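# Return the loose fork to the forks' tray slot

## Task

Place the stray fork in the tray compartment that already holds forks, either on top of them or next to them. It must lie flat, not rolled onto its edge, run lengthwise with the slot, and point its handle the same direction as the other forks. Every item that started in the tray must still be in its proper slot, and nothing may end up in the tray unless it sits with matching items. The result must hold without the robot supporting it. At the end, release the fork and move the gripper away.

## Robot and tools

Robot: one arm with six revolute joints and a parallel two-finger gripper. Everything is driven through joint targets. There is no Cartesian command.

Scene frame: the origin is on the table surface directly under the arm's base. +z points up, and +y is to the left when facing along +x. Positions are in metres, and orientation is a wxyz quaternion. The base may sit slightly tilted relative to the table. The reported hand position is approximate and gets less reliable the farther the arm reaches.

Gripper geometry: the fingers extend along the gripper's own +z axis and close along its y axis. end_effector_position is the spot between the pads when the fingers are shut, which is roughly 2 cm short of the fingertips. Closing pushes the tips about 10 mm farther out along +z.

execute_actions(actions, pictures). The actions list holds at most one entry, or it is empty.
- Empty list []: nothing is commanded. You get the current state plus camera images.
- Move entry {"rows": [...], "steps": n}: n is 1 to 15 and defaults to 15. Each control step lasts 1/30 s, and a move needs at least 4 steps. Each row drives one step. If there are fewer rows than steps, the final row is reused.
- Wait entry {"steps": n}: n can be up to 300. No new command is sent. It returns once n steps have passed since the previous result, and time spent composing your reply counts toward n.
- pictures: true adds images to a move result. Images also come automatically with an empty list.
- A call that is refused sends nothing at all.

Row layout: a single list of exactly 7 numbers for the one arm. The first six are absolute target angles in radians, in this order: waist, shoulder, elbow, forearm roll, wrist pitch, wrist roll. They use the same convention as the Joint positions line. The seventh number is the gripper command on a scale from -1 (closed) to +1 (fully open). It is also absolute, not an offset.

Joint ranges:
- waist -6.283 to 6.283
- shoulder -2.059 to 2.094
- elbow -3.927 to 0.192
- forearm roll -6.283 to 6.283
- wrist pitch -1.693 to 3.142
- wrist roll -6.283 to 6.283

A target more than 0.010 rad outside a range, and also farther out than that joint's current angle, gets the call refused. True limits can differ from the listed ones by ±0.010 rad. A target beyond the true limit is clipped to that limit, and the result then reports "joint sent to its limit". That line can refer to an earlier move that is still running. If the line is absent, do not assume the joint has more room.

Motion limits:
- Joint targets move at no more than 3.14 rad/s, with about 0.16 s of acceleration. All joints are scaled so they arrive together.
- Each step's target is held within 0.623 rad of the measured angle.
- Targets that would put the hand more than 70 mm from where it is now are pulled back.
- Large moves therefore take several calls.

What happens between calls: the arm keeps heading for the last row you sent while you think or wait. It gives up once it is essentially stalled, or once a step has been HELD. Each result is captured 4 steps before the move finishes. Those last 4 steps run while you are replying, and your next action starts after them.

Result lines:
- State: end_effector_position, end_effector_quat_wxyz, and linear and angular velocities (m/s, rad/s).
- Joint positions and Joint velocities: six joints in column order, followed by the finger-pad gap in metres (0.084 means fully open).
- grip_measured: the measured opening, on the same -1..+1 scale as your command.
- Joint torques: the total drive output per joint. These readings carry per-unit offsets, scale factors and noise, and are nonzero even in free air.
- "joint command not followed": a clearance check changed or blocked the targets. Mounting blocks and posts count as part of the arm.
- HELD: marks steps where your row, or part of it, was not sent.
- MOTOR HOT: a motor has reached 65 °C. At 80 °C you get an OVER-TEMPERATURE FAULT, and the brakes lock until the motors cool.

Gripping: keep commanding an opening well below grip_measured to hold something. The lower the command, the harder the squeeze, up to about 24 N per pad for items up to about 6 cm wide. Sending back the grip_measured value you just read still clamps lightly, and wide items may slip. Closing fast can hit hard enough to force the fingers apart. Very thin parts, under about 0.5 mm, receive less force even at -1.

Torque fault: contact torque reaching a joint's load limit stops the arm. The arm backs that joint off slightly, pauses for 10 s, and drops the rest of the call. Load limits in N·m: waist 47.5, shoulder 47.5, elbow 28.5, forearm roll 28.5, wrist pitch 19, wrist roll 19. A carried object's weight adds to these loads. Holding a load also heats the motors, even while you are only thinking.

zoom_image(camera, region): returns an enlarged crop of a camera's most recent full image.
- camera is one of cam_head_left, cam_head_right, cam_high, cam_low, cam_wrist. All are 672x504.
- region is [x0, y0, x1, y1] in pixels, measured from the top-left corner, at most 504x504.
- Calibration (K, distortion D, T_world_to_cam) was supplied. Real cameras can be off by a couple of degrees and several millimetres. The wrist camera's pose follows the reported joint angles.

finished_scene(scene): ends the current scene by its number and cannot be undone. It reports whether the goal was met. Replying without any tool call ends the session.

Suggested order:
1. Look, and zoom to locate the fork, the tray and the fork slot. Note which way the tray's fork handles point.
2. Approach from above, open, lower, close, then lift gently.
3. Carry the fork over the slot, lower it flat and aligned with the slot, then open.
4. Lift clear and look once more to confirm the placement.
5. Call finished_scene.

Things to avoid:
- Knocking anything off the table.
- Disturbing items already in the tray.
- Dropping, slamming or shoving objects, and hard contact in general.
- Leaving the fork balanced on the gripper.

Loose objects may occasionally be nudged by an outside push, so check again before finishing.

Each tool is called after "Call:" by a JSON object that holds its "fn" and its "kwargs", one argument or row to a line.

## Session

Call:
{"fn": "execute_actions", "kwargs": {
  "actions": []
}}

Scene clock: 0.00 s of 4500.00 s.
end_effector_position=(+0.4390, +0.0903, +0.3418) grip_measured=+1.00 end_effector_quat_wxyz=(-0.293, +0.852, +0.423, +0.098) end_effector_velocity=(-0.000, -0.000, +0.000) end_effector_angular_velocity=(+0.001, +0.001, -0.000)
Joint positions: [-0.365  0.06  -1.123  0.806  1.595 -1.581  0.084]
Joint velocities: [-0.001 -0.     0.    -0.     0.001  0.    -0.   ]
Joint torques (N m, as the arm reports them, + toward a larger angle): no reading

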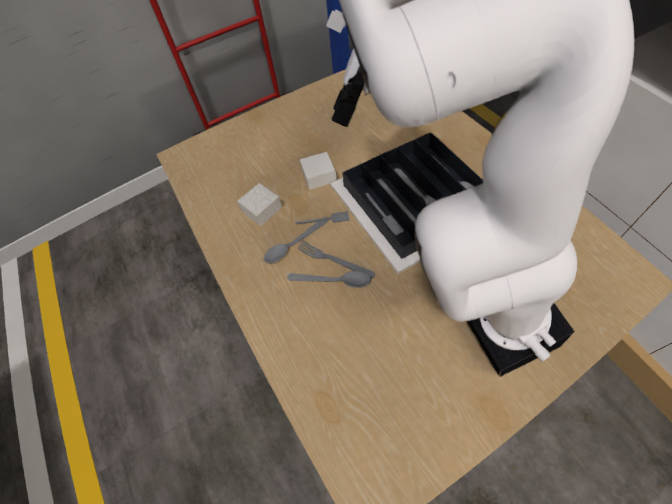

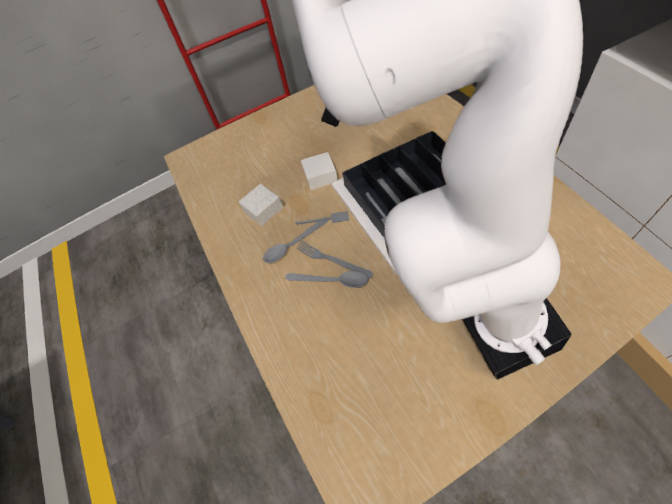

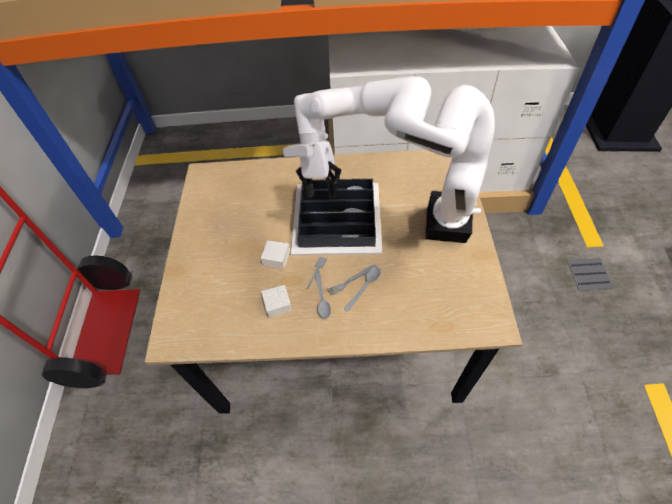

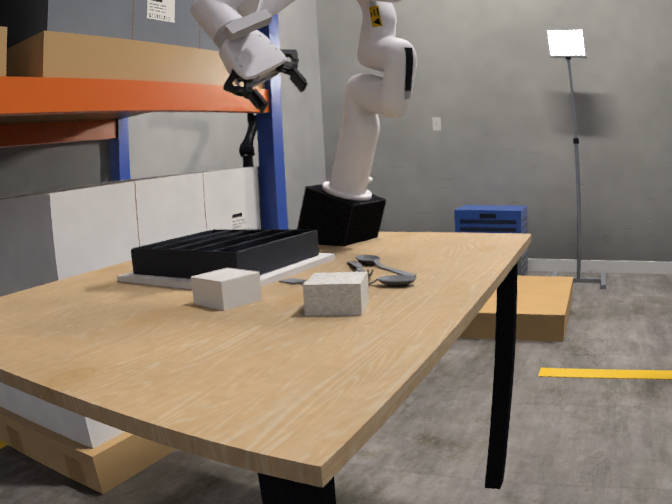

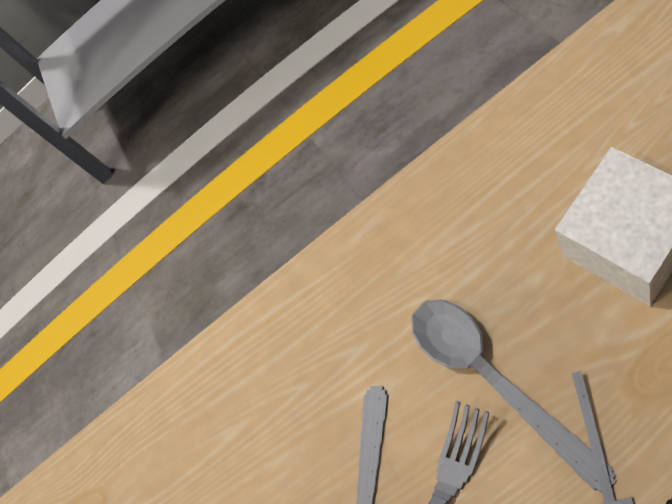

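Call:
{"fn": "zoom_image", "kwargs": {
  "camera": "cam_high",
  "region": [270,170,410,330]
}}

Call:
{"fn": "zoom_image", "kwargs": {
  "camera": "cam_head_left",
  "region": [260,140,500,300]
}}

Region (270, 170, 410, 330) of cam_high's 672x504 image, scaled by 3.150, with more detail than that image has; it fills the left 441 columns of this view, and the rest is white.

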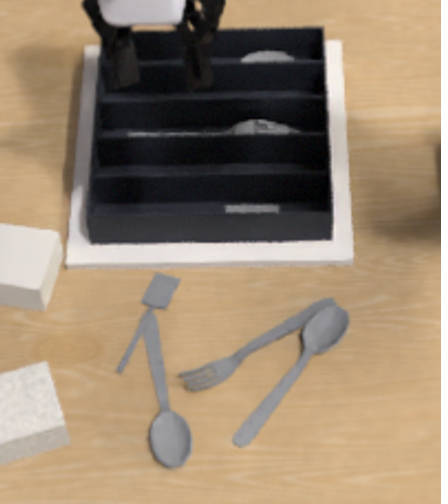

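Region (260, 140, 500, 300) of cam_head_left's 672x504 image, scaled by 2.100, with more detail than that image has.

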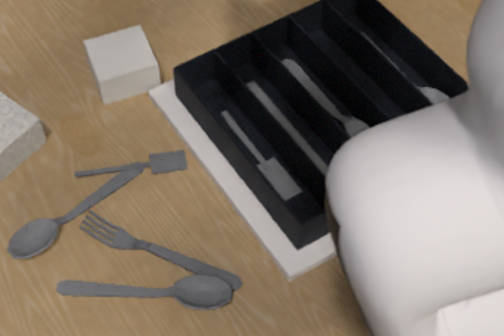

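Call:
{"fn": "execute_actions", "kwargs": {
  "actions": [
    {"rows":[[0.469,0.2,-0.716,1.016,0.331,-1.02,0]],"steps":15}
  ]
}}

Call:
{"fn": "execute_actions", "kwargs": {
  "actions": [
    {"rows":[[0.469,0.33,-0.716,1.016,0.331,-1.02,0]],"steps":15}
  ],
  "pictures": true
}}

Scene clock: 2.13 s of 4500.00 s.
end_effector_position=(+0.4364, +0.1483, +0.2541) grip_measured=-0.01 end_effector_quat_wxyz=(-0.299, +0.884, +0.356, +0.041) end_effector_velocity=(-0.043, +0.205, -0.292) end_effector_angular_velocity=(-0.277, +0.422, -0.255)
Joint positions: [-0.15   0.104 -0.996  0.872  1.38  -1.406  0.044]
Joint velocities: [ 0.796  0.135  0.391  0.202 -0.788  0.537 -0.   ]
Joint torques (N m, as the arm reports them, + toward a larger angle): [ -3.8  -20.69 -14.63  -0.54  -0.15   0.23]
Steps of this call (steps 1 to 53: nothing new was sent; steps 54 to 64: the first 11 steps of this action). Readings (joint positions):
54: [-0.365 0.060 -1.123 0.806 1.595 -1.581]
55: [-0.362 0.060 -1.121 0.807 1.591 -1.577]
57: [-0.330 0.066 -1.102 0.819 1.555 -1.545]
61: [-0.227 0.090 -1.036 0.851 1.457 -1.462]
64: the state above

Scene clock: 2.63 s of 4500.00 s.
end_effector_position=(+0.4028, +0.1985, +0.0961) grip_measured=-0.01 end_effector_quat_wxyz=(-0.183, +0.944, +0.272, -0.028) end_effector_velocity=(-0.039, -0.057, -0.333) end_effector_angular_velocity=(-1.089, -0.295, -0.395)
Joint positions: [ 0.241  0.23  -0.819  0.963  0.84  -1.162  0.044]
Joint velocities: [ 0.828  0.363  0.373  0.192 -1.736  0.513  0.   ]
Joint torques (N m, as the arm reports them, + toward a larger angle): [ -3.85 -22.46 -11.35  -1.04  -0.79   0.35]
Steps of this call (steps 1 to 4: the last 4 steps of your previous action; steps 5 to 15: the first 11 steps of this action). Readings (joint positions):
5: [-0.013 0.125 -0.933 0.904 1.237 -1.319]
6: [0.015 0.131 -0.921 0.910 1.205 -1.303]
8: [0.064 0.150 -0.900 0.922 1.141 -1.272]
12: [0.162 0.195 -0.854 0.945 0.991 -1.211]
15: the state above
camera_calibration (this result's frames):
cam_wrist: T_world_to_cam=[[0.505599, -0.785269, -0.357382, 0.0197199], [-0.849829, -0.524753, -0.0492484, 0.523921], [-0.148864, 0.328614, -0.932659, 0.214432], [0, 0, 0, 1]] pos_world=[0.467194, 0.219949, 0.232842]

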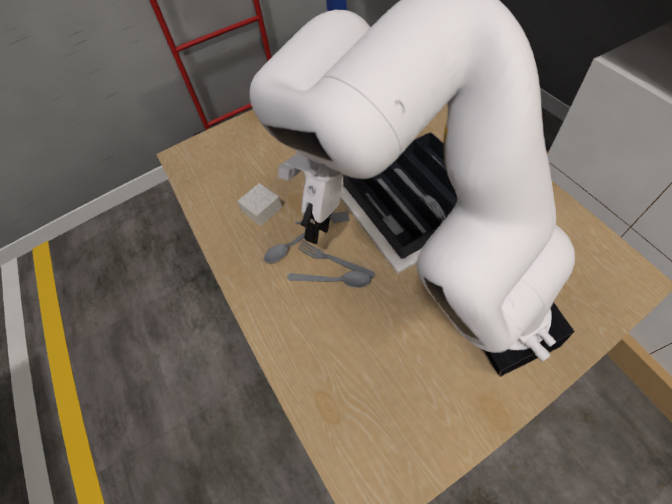

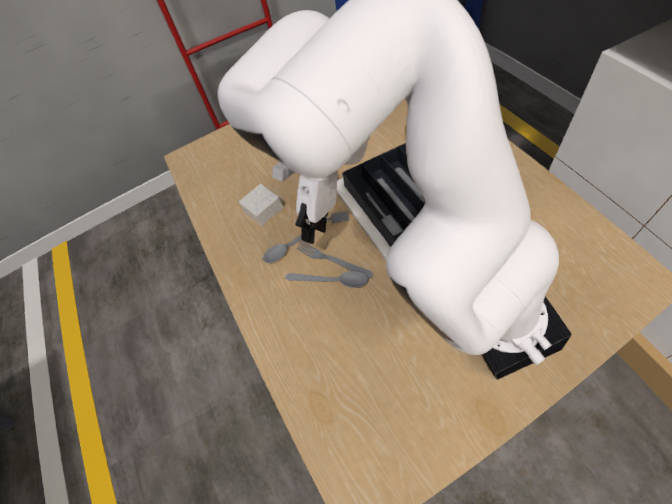

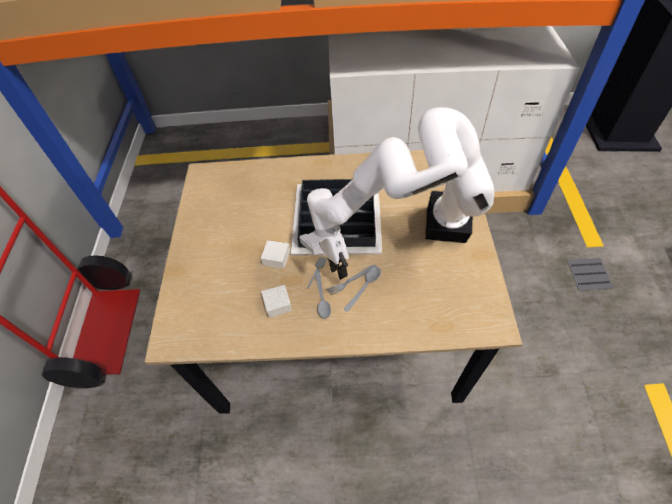

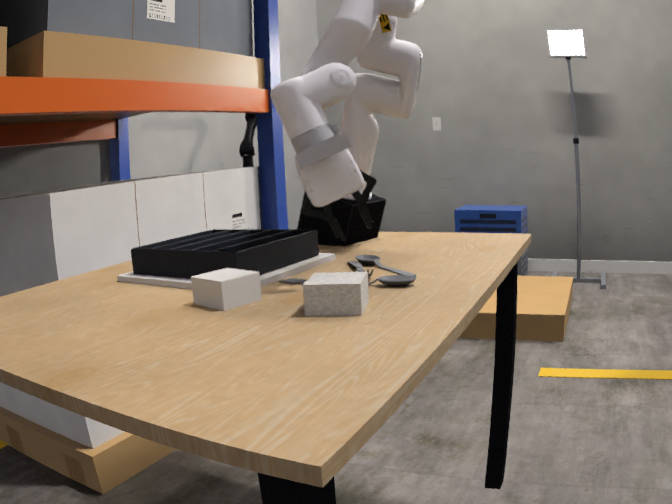

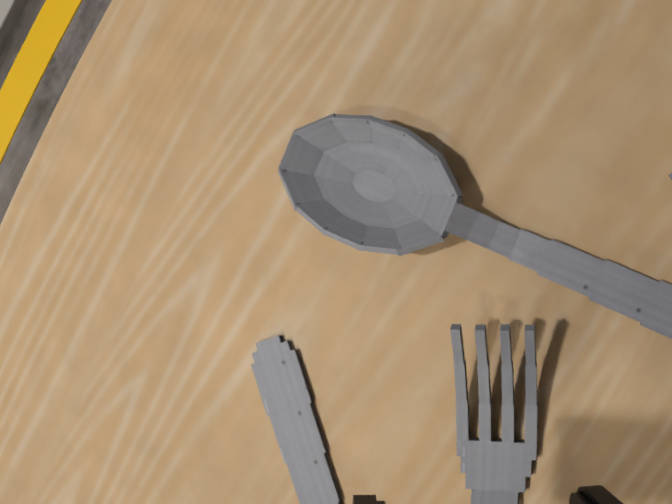

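Call:
{"fn": "execute_actions", "kwargs": {
  "actions": [
    {"rows":[[0.469,0.3,-0.716,1.016,0.331,-1.02,0]],"steps":15}
  ]
}}

Call:
{"fn": "execute_actions", "kwargs": {
  "actions": [
    {"steps":15}
  ],
  "pictures": true
}}

Scene clock: 3.13 s of 4500.00 s.
end_effector_position=(+0.4012, +0.1769, +0.0393) grip_measured=-0.01 end_effector_quat_wxyz=(-0.016, +0.970, +0.242, +0.020) end_effector_velocity=(-0.003, -0.005, -0.004) end_effector_angular_velocity=(-0.040, -0.026, -0.009)
Joint positions: [ 0.465  0.299 -0.718  1.015  0.338 -1.022  0.044]
Joint velocities: [ 0.029  0.004  0.022  0.007 -0.066  0.019  0.   ]
Joint torques (N m, as the arm reports them, + toward a larger angle): [ -4.13 -21.92  -8.93  -1.07  -0.93   0.5 ]
Steps of this call (steps 1 to 4: the last 4 steps of your previous action; steps 5 to 15: the first 11 steps of this action). Readings (joint positions):
5: [0.388 0.295 -0.752 0.997 0.517 -1.071]
6: [0.411 0.304 -0.741 1.002 0.467 -1.057]
8: [0.440 0.306 -0.727 1.009 0.401 -1.039]
12: [0.461 0.300 -0.721 1.014 0.349 -1.025]
15: the state above

Scene clock: 3.63 s of 4500.00 s.
end_effector_position=(+0.4007, +0.1767, +0.0387) grip_measured=-0.01 end_effector_quat_wxyz=(-0.014, +0.970, +0.242, +0.021) end_effector_velocity=(-0.000, -0.000, -0.000) end_effector_angular_velocity=(-0.001, -0.000, -0.001)
Joint positions: [ 0.469  0.3   -0.716  1.016  0.331 -1.02   0.044]
Joint velocities: [ 0.     0.     0.001  0.    -0.001  0.    -0.   ]
Joint torques (N m, as the arm reports them, + toward a larger angle): [ -3.77 -22.38  -9.27  -1.24  -1.39   0.05]
Kept back: nothing.
Steps of this call (steps 1 to 4: the last 4 steps of your previous action; steps 5 to 15: the robot went on to your last target). Readings (joint positions):
1: [0.466 0.299 -0.718 1.015 0.336 -1.021]
2: [0.467 0.300 -0.717 1.016 0.335 -1.021]
4: [0.467 0.300 -0.717 1.016 0.333 -1.021]
8: [0.468 0.300 -0.716 1.016 0.332 -1.020]
15: the state above
The arm was judged still, so your last target was given up. Only a new action makes it travel on or press farther. Fingers that are still opening or closing keep moving.
camera_calibration (this result's frames):
cam_wrist: T_world_to_cam=[[0.470849, -0.882109, -0.0135924, 0.000824509], [-0.881375, -0.469674, -0.0508422, 0.510866], [0.0384644, 0.035919, -0.998614, 0.146953], [0, 0, 0, 1]] pos_world=[0.444224, 0.235389, 0.172735]

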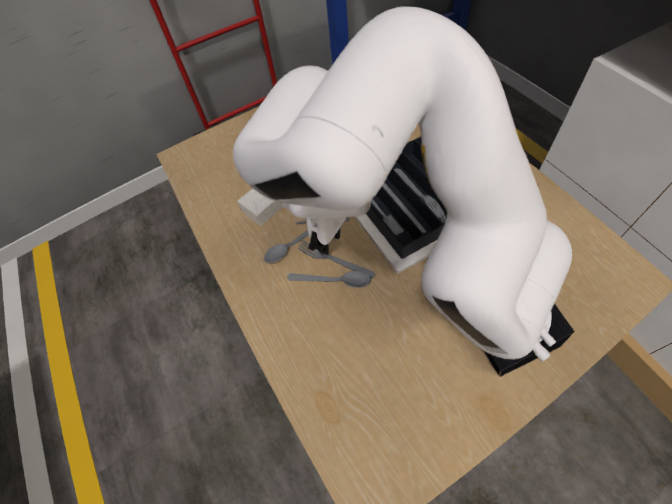

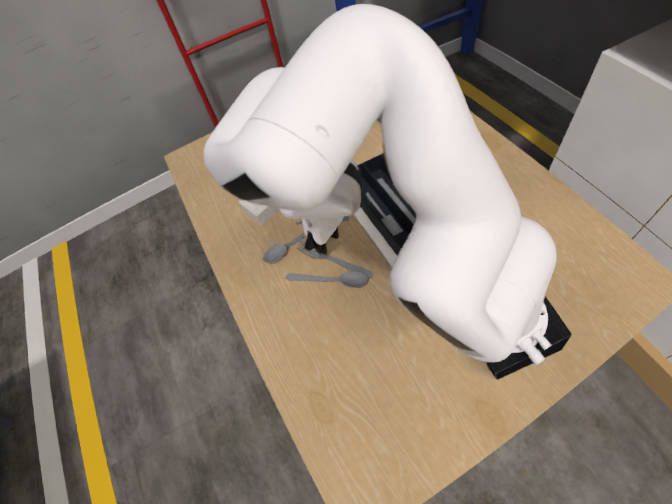

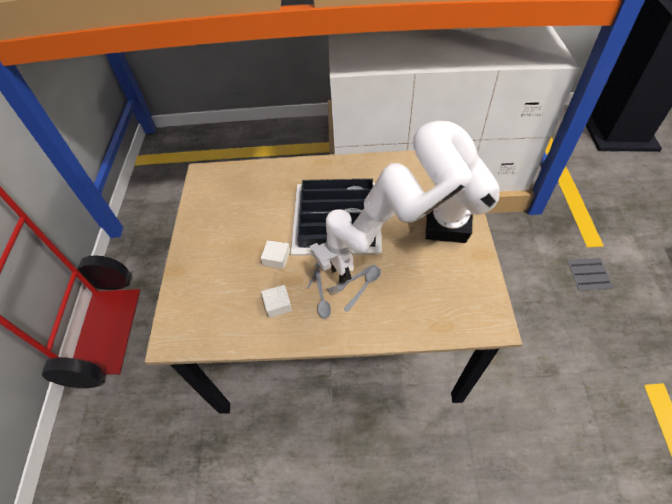

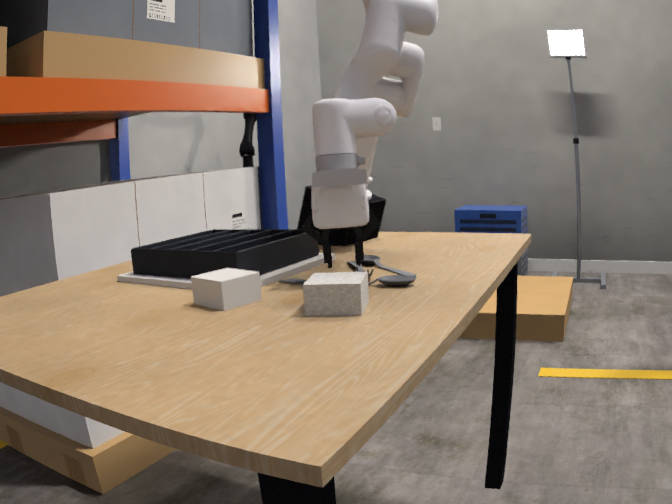

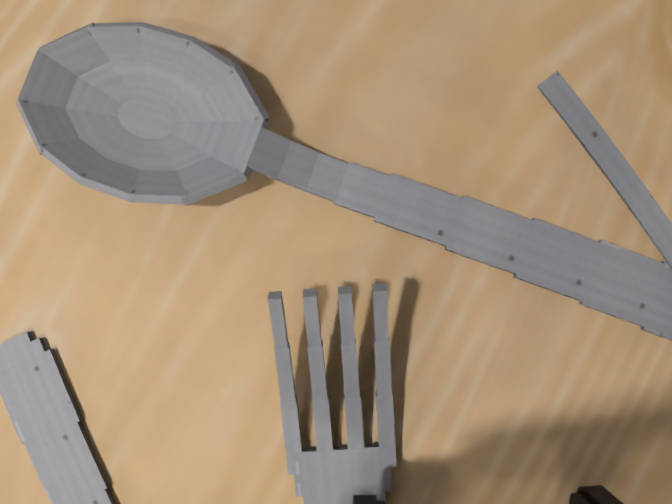

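Call:
{"fn": "execute_actions", "kwargs": {
  "actions": [
    {"rows":[[0.52,0.315,-0.716,1.016,0.331,-0.97,0]],"steps":15}
  ]
}}

Call:
{"fn": "execute_actions", "kwargs": {
  "actions": [
    {"steps":10}
  ],
  "pictures": true
}}

Scene clock: 4.27 s of 4500.00 s.
end_effector_position=(+0.3870, +0.1915, +0.0280) grip_measured=-0.01 end_effector_quat_wxyz=(-0.016, +0.971, +0.239, +0.007) end_effector_velocity=(-0.005, +0.008, -0.004) end_effector_angular_velocity=(-0.001, +0.008, -0.008)
Joint positions: [ 0.517  0.314 -0.716  1.016  0.331 -0.973  0.044]
Joint velocities: [ 0.023  0.005 -0.003  0.    -0.002  0.029 -0.   ]
Joint torques (N m, as the arm reports them, + toward a larger angle): [ -2.5  -22.53  -8.37  -1.06  -1.31   0.58]
Steps of this call (steps 1 to 8: nothing new was sent; steps 9 to 19: the first 11 steps of this action). Readings (joint positions):
9: [0.469 0.300 -0.716 1.016 0.331 -1.020]
10: [0.472 0.301 -0.716 1.016 0.331 -1.016]
12: [0.490 0.306 -0.716 1.016 0.331 -0.998]
16: [0.513 0.313 -0.716 1.016 0.331 -0.978]
19: the state above

Scene clock: 4.60 s of 4500.00 s.
end_effector_position=(+0.3864, +0.1923, +0.0276) grip_measured=-0.01 end_effector_quat_wxyz=(-0.017, +0.971, +0.239, +0.006) end_effector_velocity=(-0.001, +0.001, -0.000) end_effector_angular_velocity=(+0.001, +0.002, +0.000)
Joint positions: [ 0.52   0.315 -0.716  1.016  0.331 -0.97   0.044]
Joint velocities: [ 0.001  0.001 -0.     0.     0.001  0.001 -0.   ]
Joint torques (N m, as the arm reports them, + toward a larger angle): [ -3.5  -21.68  -8.74  -1.02  -1.23   0.13]
Kept back: nothing.
Steps of this call (steps 1 to 4: the last 4 steps of your previous action; steps 5 to 10: the robot went on to your last target). Readings (joint positions):
1: [0.518 0.314 -0.716 1.016 0.331 -0.972]
2: [0.518 0.315 -0.716 1.016 0.331 -0.971]
4: [0.519 0.315 -0.716 1.016 0.331 -0.971]
8: [0.520 0.315 -0.716 1.016 0.331 -0.970]
10: the state above
camera_calibration (this result's frames):
cam_wrist: T_world_to_cam=[[0.465507, -0.884678, -0.0254493, 0.0240492], [-0.885005, -0.465024, -0.022759, 0.504706], [0.00829983, 0.0331172, -0.999417, 0.148001], [0, 0, 0, 1]] pos_world=[0.434244, 0.251075, 0.160014]

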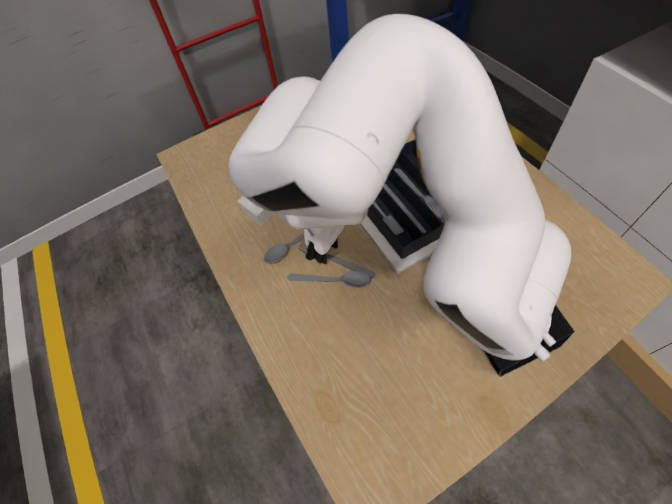

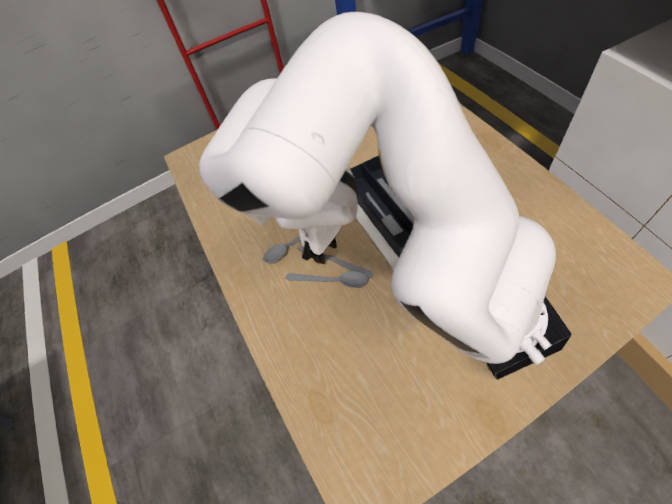

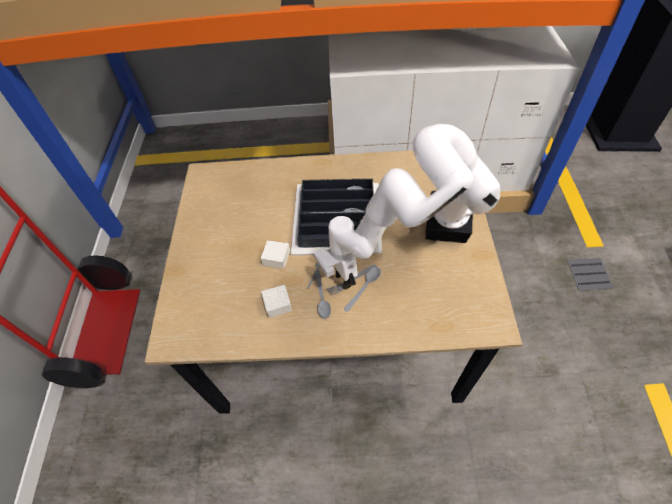

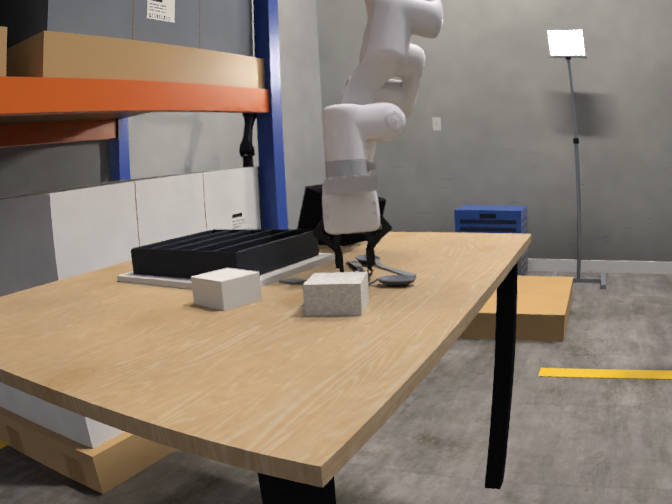

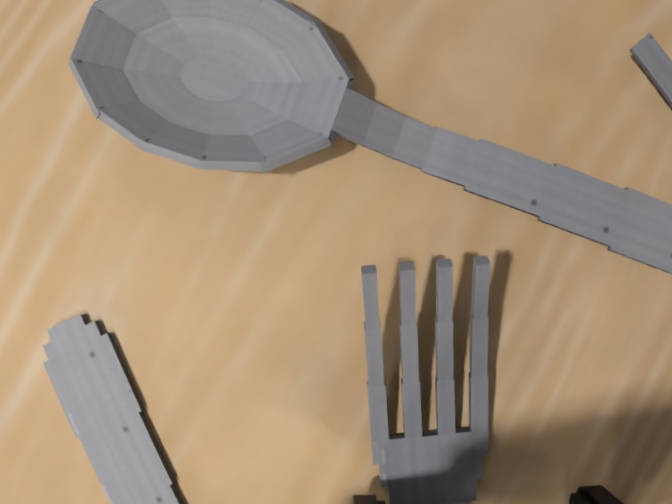

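Call:
{"fn": "execute_actions", "kwargs": {
  "actions": [
    {"rows":[[0.53,0.328,-0.705,1.016,0.331,-0.96,0]],"steps":12}
  ]
}}

Call:
{"fn": "execute_actions", "kwargs": {
  "actions": [
    {"rows":[[0.53,0.328,-0.705,1.016,0.331,-0.96,-0.5],[0.53,0.328,-0.705,1.016,0.331,-0.96,-1]],"steps":15}
  ],
  "pictures": true
}}

Scene clock: 5.00 s of 4500.00 s.
end_effector_position=(+0.3769, +0.1895, +0.0209) grip_measured=-0.01 end_effector_quat_wxyz=(-0.014, +0.972, +0.236, -0.005) end_effector_velocity=(-0.002, -0.000, -0.002) end_effector_angular_velocity=(-0.007, +0.000, -0.009)
Joint positions: [ 0.529  0.326 -0.706  1.016  0.331 -0.961  0.044]
Joint velocities: [ 0.007  0.004  0.002 -0.001 -0.009  0.014  0.   ]
Joint torques (N m, as the arm reports them, + toward a larger angle): [ -3.25 -20.97  -7.79  -0.38  -0.64  -0.06]
Steps of this call (steps 1 to 4: the robot went on to your last target; steps 5 to 12: the first 8 steps of this action). Readings (joint positions):
5: [0.520 0.315 -0.716 1.016 0.331 -0.970]
6: [0.521 0.316 -0.715 1.016 0.331 -0.969]
8: [0.525 0.321 -0.711 1.016 0.331 -0.965]
12: the state above

Scene clock: 5.50 s of 4500.00 s.
end_effector_position=(+0.3778, +0.1896, +0.0212) grip_measured=-0.71 end_effector_quat_wxyz=(-0.014, +0.972, +0.236, -0.004) end_effector_velocity=(-0.002, +0.000, -0.001) end_effector_angular_velocity=(+0.000, +0.005, +0.001)
Joint positions: [ 0.529  0.326 -0.707  1.016  0.329 -0.96   0.013]
Joint velocities: [ 0.002  0.001  0.001  0.     0.002 -0.     0.   ]
Joint torques (N m, as the arm reports them, + toward a larger angle): [  2.53 -12.    -3.14  -1.14   2.2    0.24]
Steps of this call (steps 1 to 4: the last 4 steps of your previous action; steps 5 to 15: the first 11 steps of this action). Readings (joint positions):
5: [0.529 0.326 -0.706 1.016 0.329 -0.960]
6: [0.528 0.326 -0.707 1.016 0.328 -0.960]
8: [0.528 0.325 -0.707 1.016 0.328 -0.960]
12: [0.528 0.326 -0.707 1.016 0.328 -0.960]
15: the state above
camera_calibration (this result's frames):
cam_wrist: T_world_to_cam=[[0.459118, -0.888027, -0.0248908, 0.028565], [-0.888327, -0.459205, -0.00241209, 0.495373], [-0.00928797, 0.0232186, -0.999687, 0.150384], [0, 0, 0, 1]] pos_world=[0.428336, 0.249353, 0.152243]

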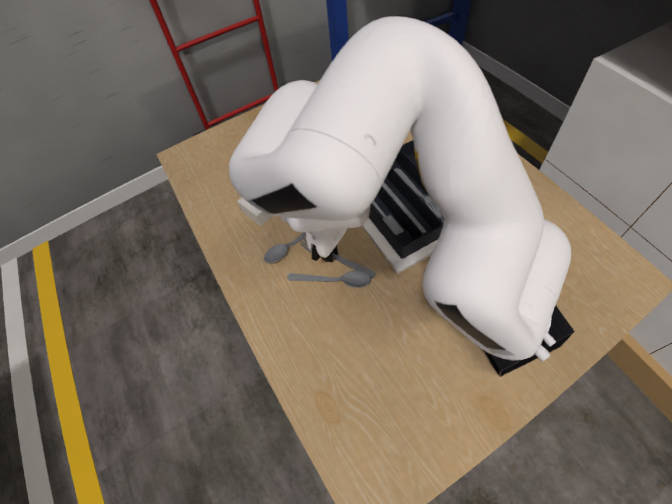

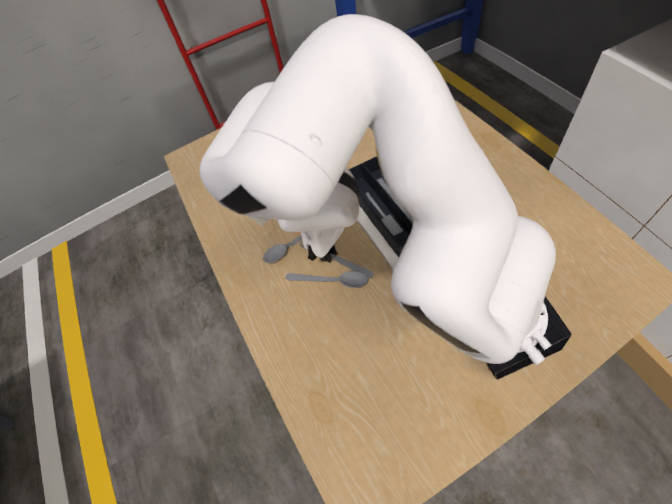

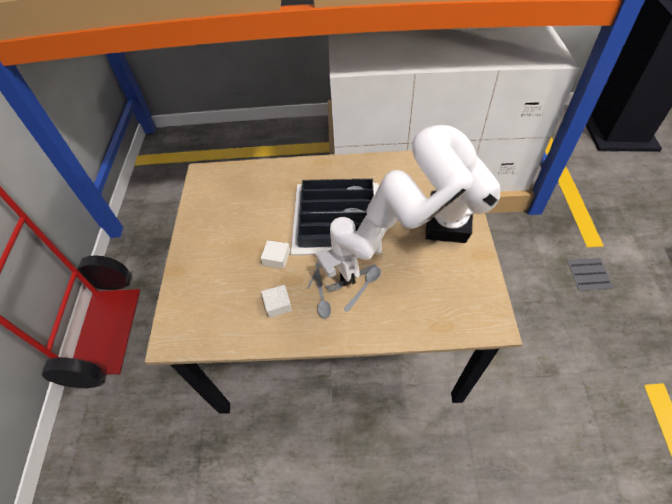

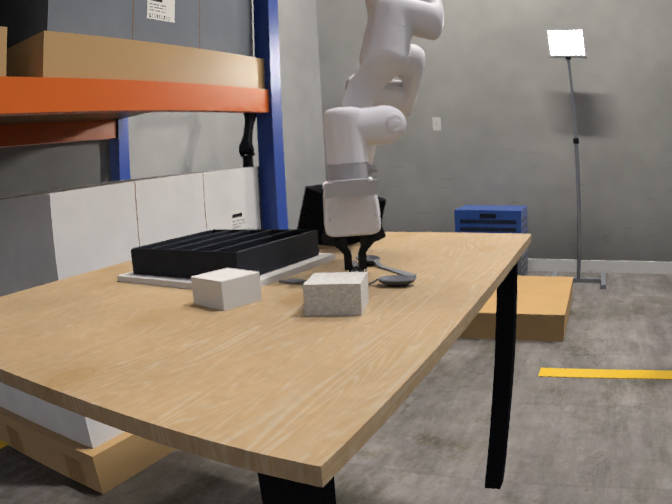

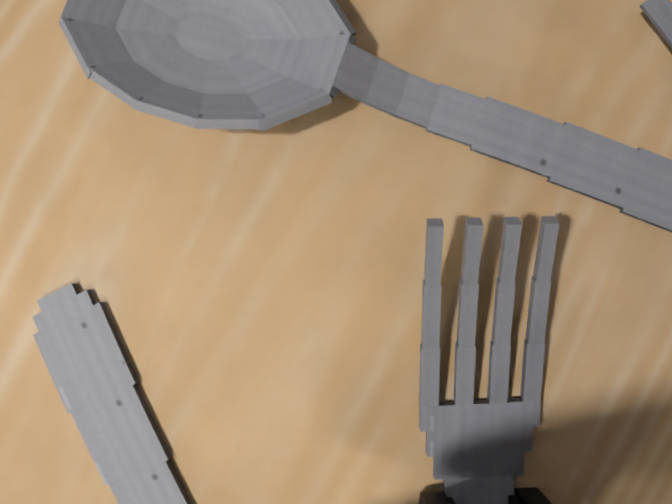

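Call:
{"fn": "execute_actions", "kwargs": {
  "actions": [
    {"rows":[[0.53,0.25,-0.705,1.016,0.331,-0.96,-1],[0.53,0.2,-0.705,1.016,0.331,-0.96,-1],[0.53,0.1,-0.705,1.016,0.331,-0.96,-1],[0.53,0.0,-0.75,1.016,0.331,-0.96,-1]],"steps":15}
  ]
}}

Call:
{"fn": "execute_actions", "kwargs": {
  "actions": [
    {"rows":[[0.15,0.0,-0.85,1.016,0.45,-0.96,-1]],"steps":15}
  ]
}}

Call:
{"fn": "execute_actions", "kwargs": {
  "actions": [
    {"steps":20}
  ],
  "pictures": true
}}

Scene clock: 6.03 s of 4500.00 s.
end_effector_position=(+0.4250, +0.2413, +0.0935) grip_measured=-0.72 end_effector_quat_wxyz=(-0.041, +0.961, +0.261, +0.083) end_effector_velocity=(+0.174, +0.173, +0.290) end_effector_angular_velocity=(+0.335, -0.625, +0.165)
Joint positions: [ 0.533  0.147 -0.723  1.016  0.336 -0.96   0.013]
Joint velocities: [-0.009 -0.615 -0.105  0.    -0.016  0.     0.   ]
Joint torques (N m, as the arm reports them, + toward a larger angle): [ -4.21 -22.85 -11.88  -1.09  -1.26   0.35]
Steps of this call (steps 1 to 4: the last 4 steps of your previous action; step 5: the robot went on to your last target; steps 6 to 16: the first 11 steps of this action). Readings (joint positions):
6: [0.529 0.326 -0.707 1.016 0.329 -0.960]
7: [0.529 0.324 -0.706 1.016 0.330 -0.960]
9: [0.533 0.299 -0.697 1.016 0.337 -0.960]
13: [0.534 0.208 -0.712 1.016 0.337 -0.960]
16: the state above

Scene clock: 6.53 s of 4500.00 s.
end_effector_position=(+0.5140, +0.2013, +0.2045) grip_measured=-0.72 end_effector_quat_wxyz=(-0.055, +0.960, +0.194, +0.195) end_effector_velocity=(+0.173, -0.264, +0.196) end_effector_angular_velocity=(+0.135, -0.296, -0.553)
Joint positions: [ 0.31   0.015 -0.805  1.016  0.401 -0.96   0.013]
Joint velocities: [-0.746 -0.066 -0.206 -0.     0.227 -0.    -0.   ]
Joint torques (N m, as the arm reports them, + toward a larger angle): [ -4.75 -22.31 -14.23  -1.23  -1.61   0.34]
Steps of this call (steps 1 to 4: the last 4 steps of your previous action; steps 5 to 15: the first 11 steps of this action). Readings (joint positions):
5: [0.531 0.047 -0.742 1.016 0.333 -0.960]
6: [0.528 0.034 -0.746 1.016 0.334 -0.960]
8: [0.494 0.025 -0.758 1.016 0.347 -0.960]
12: [0.385 0.022 -0.784 1.016 0.378 -0.960]
15: the state above

Scene clock: 7.20 s of 4500.00 s.
end_effector_position=(+0.5458, +0.1420, +0.2488) grip_measured=-0.72 end_effector_quat_wxyz=(-0.050, +0.962, +0.137, +0.233) end_effector_velocity=(+0.001, -0.003, +0.002) end_effector_angular_velocity=(+0.000, -0.004, -0.005)
Joint positions: [ 0.151  0.    -0.85   1.016  0.45  -0.96   0.013]
Joint velocities: [-0.006 -0.001 -0.002  0.     0.     0.    -0.   ]
Joint torques (N m, as the arm reports them, + toward a larger angle): [ -3.53 -22.03 -15.52  -1.08  -1.26   0.13]
Kept back: nothing.
Steps of this call (steps 1 to 4: the last 4 steps of your previous action; steps 5 to 20: the robot went on to your last target). Readings (joint positions):
1: [0.286 0.013 -0.812 1.016 0.408 -0.960]
2: [0.261 0.011 -0.819 1.016 0.416 -0.960]
4: [0.214 0.006 -0.832 1.016 0.430 -0.960]
8: [0.166 0.001 -0.845 1.016 0.444 -0.960]
20: the state above
camera_calibration (this result's frames):
cam_wrist: T_world_to_cam=[[0.28642, -0.957686, -0.0282919, 0.0197722], [-0.852471, -0.241252, -0.463778, 0.687647], [0.437329, 0.156953, -0.885499, 0.0893367], [0, 0, 0, 1]] pos_world=[0.541467, 0.17081, 0.398583]

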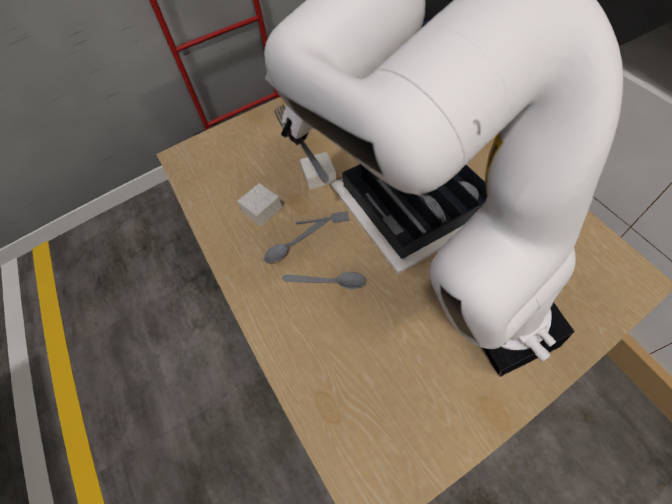

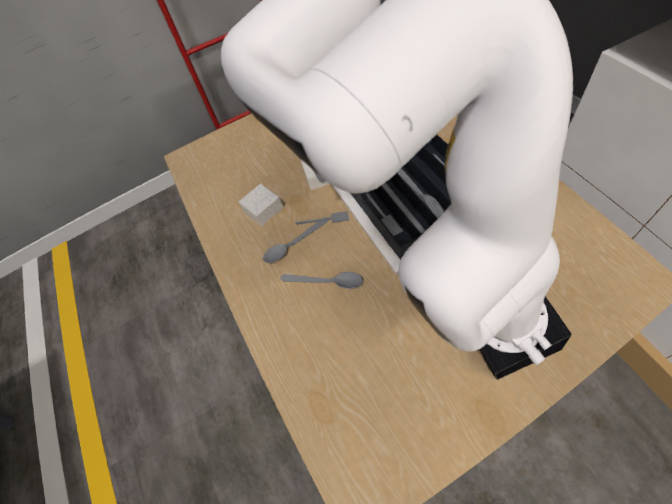

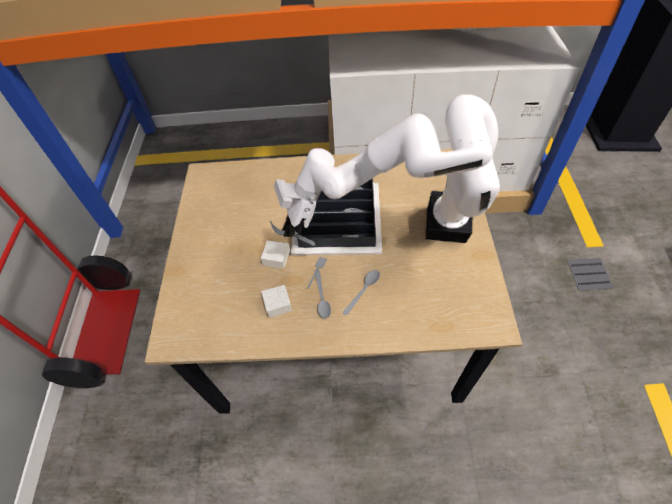

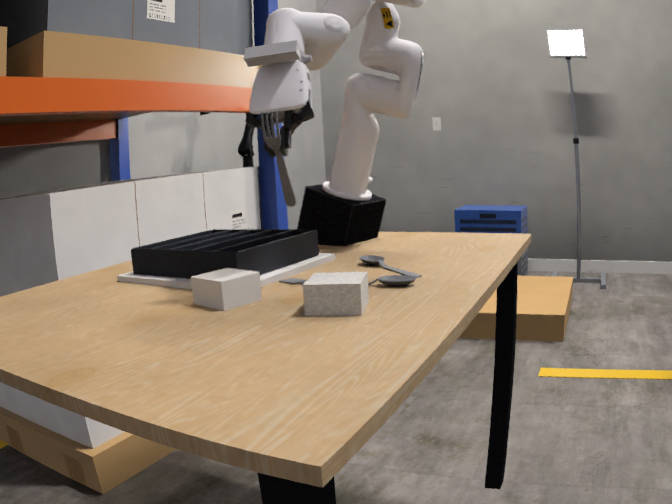

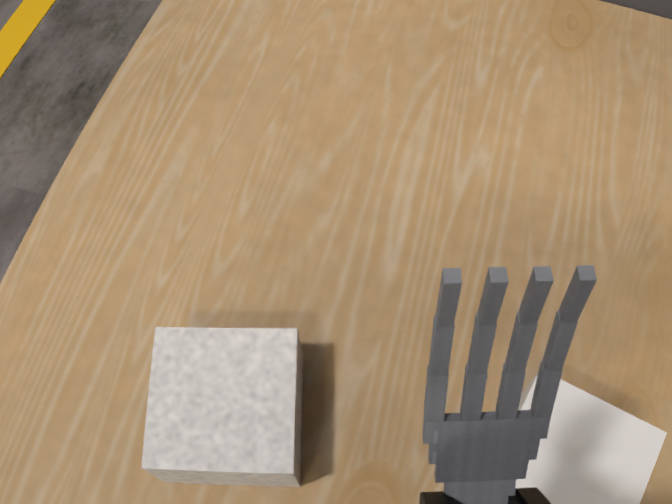

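Held. Inspect the tray.

Call:
{"fn": "zoom_image", "kwargs": {
  "camera": "cam_head_left",
  "region": [330,150,500,270]
}}

Call:
{"fn": "zoom_image", "kwargs": {
  "camera": "cam_high",
  "region": [290,170,390,255]
}}

Region (330, 150, 500, 270) of cam_head_left's 672x504 image, scaled by 2.965, with more detail than that image has; it fills the top 356 rows of this view, and the rest is white.

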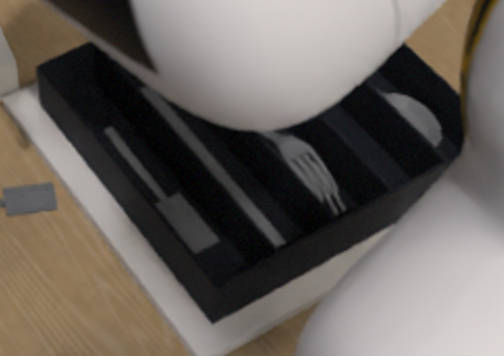

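Region (290, 170, 390, 255) of cam_high's 672x504 image, scaled by 5.040, with more detail than that image has; it fills the top 428 rows of this view, and the rest is white.

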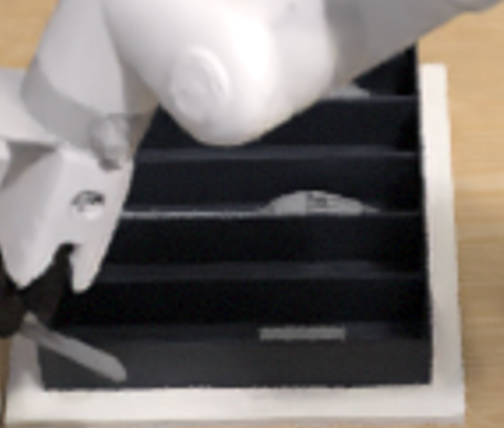

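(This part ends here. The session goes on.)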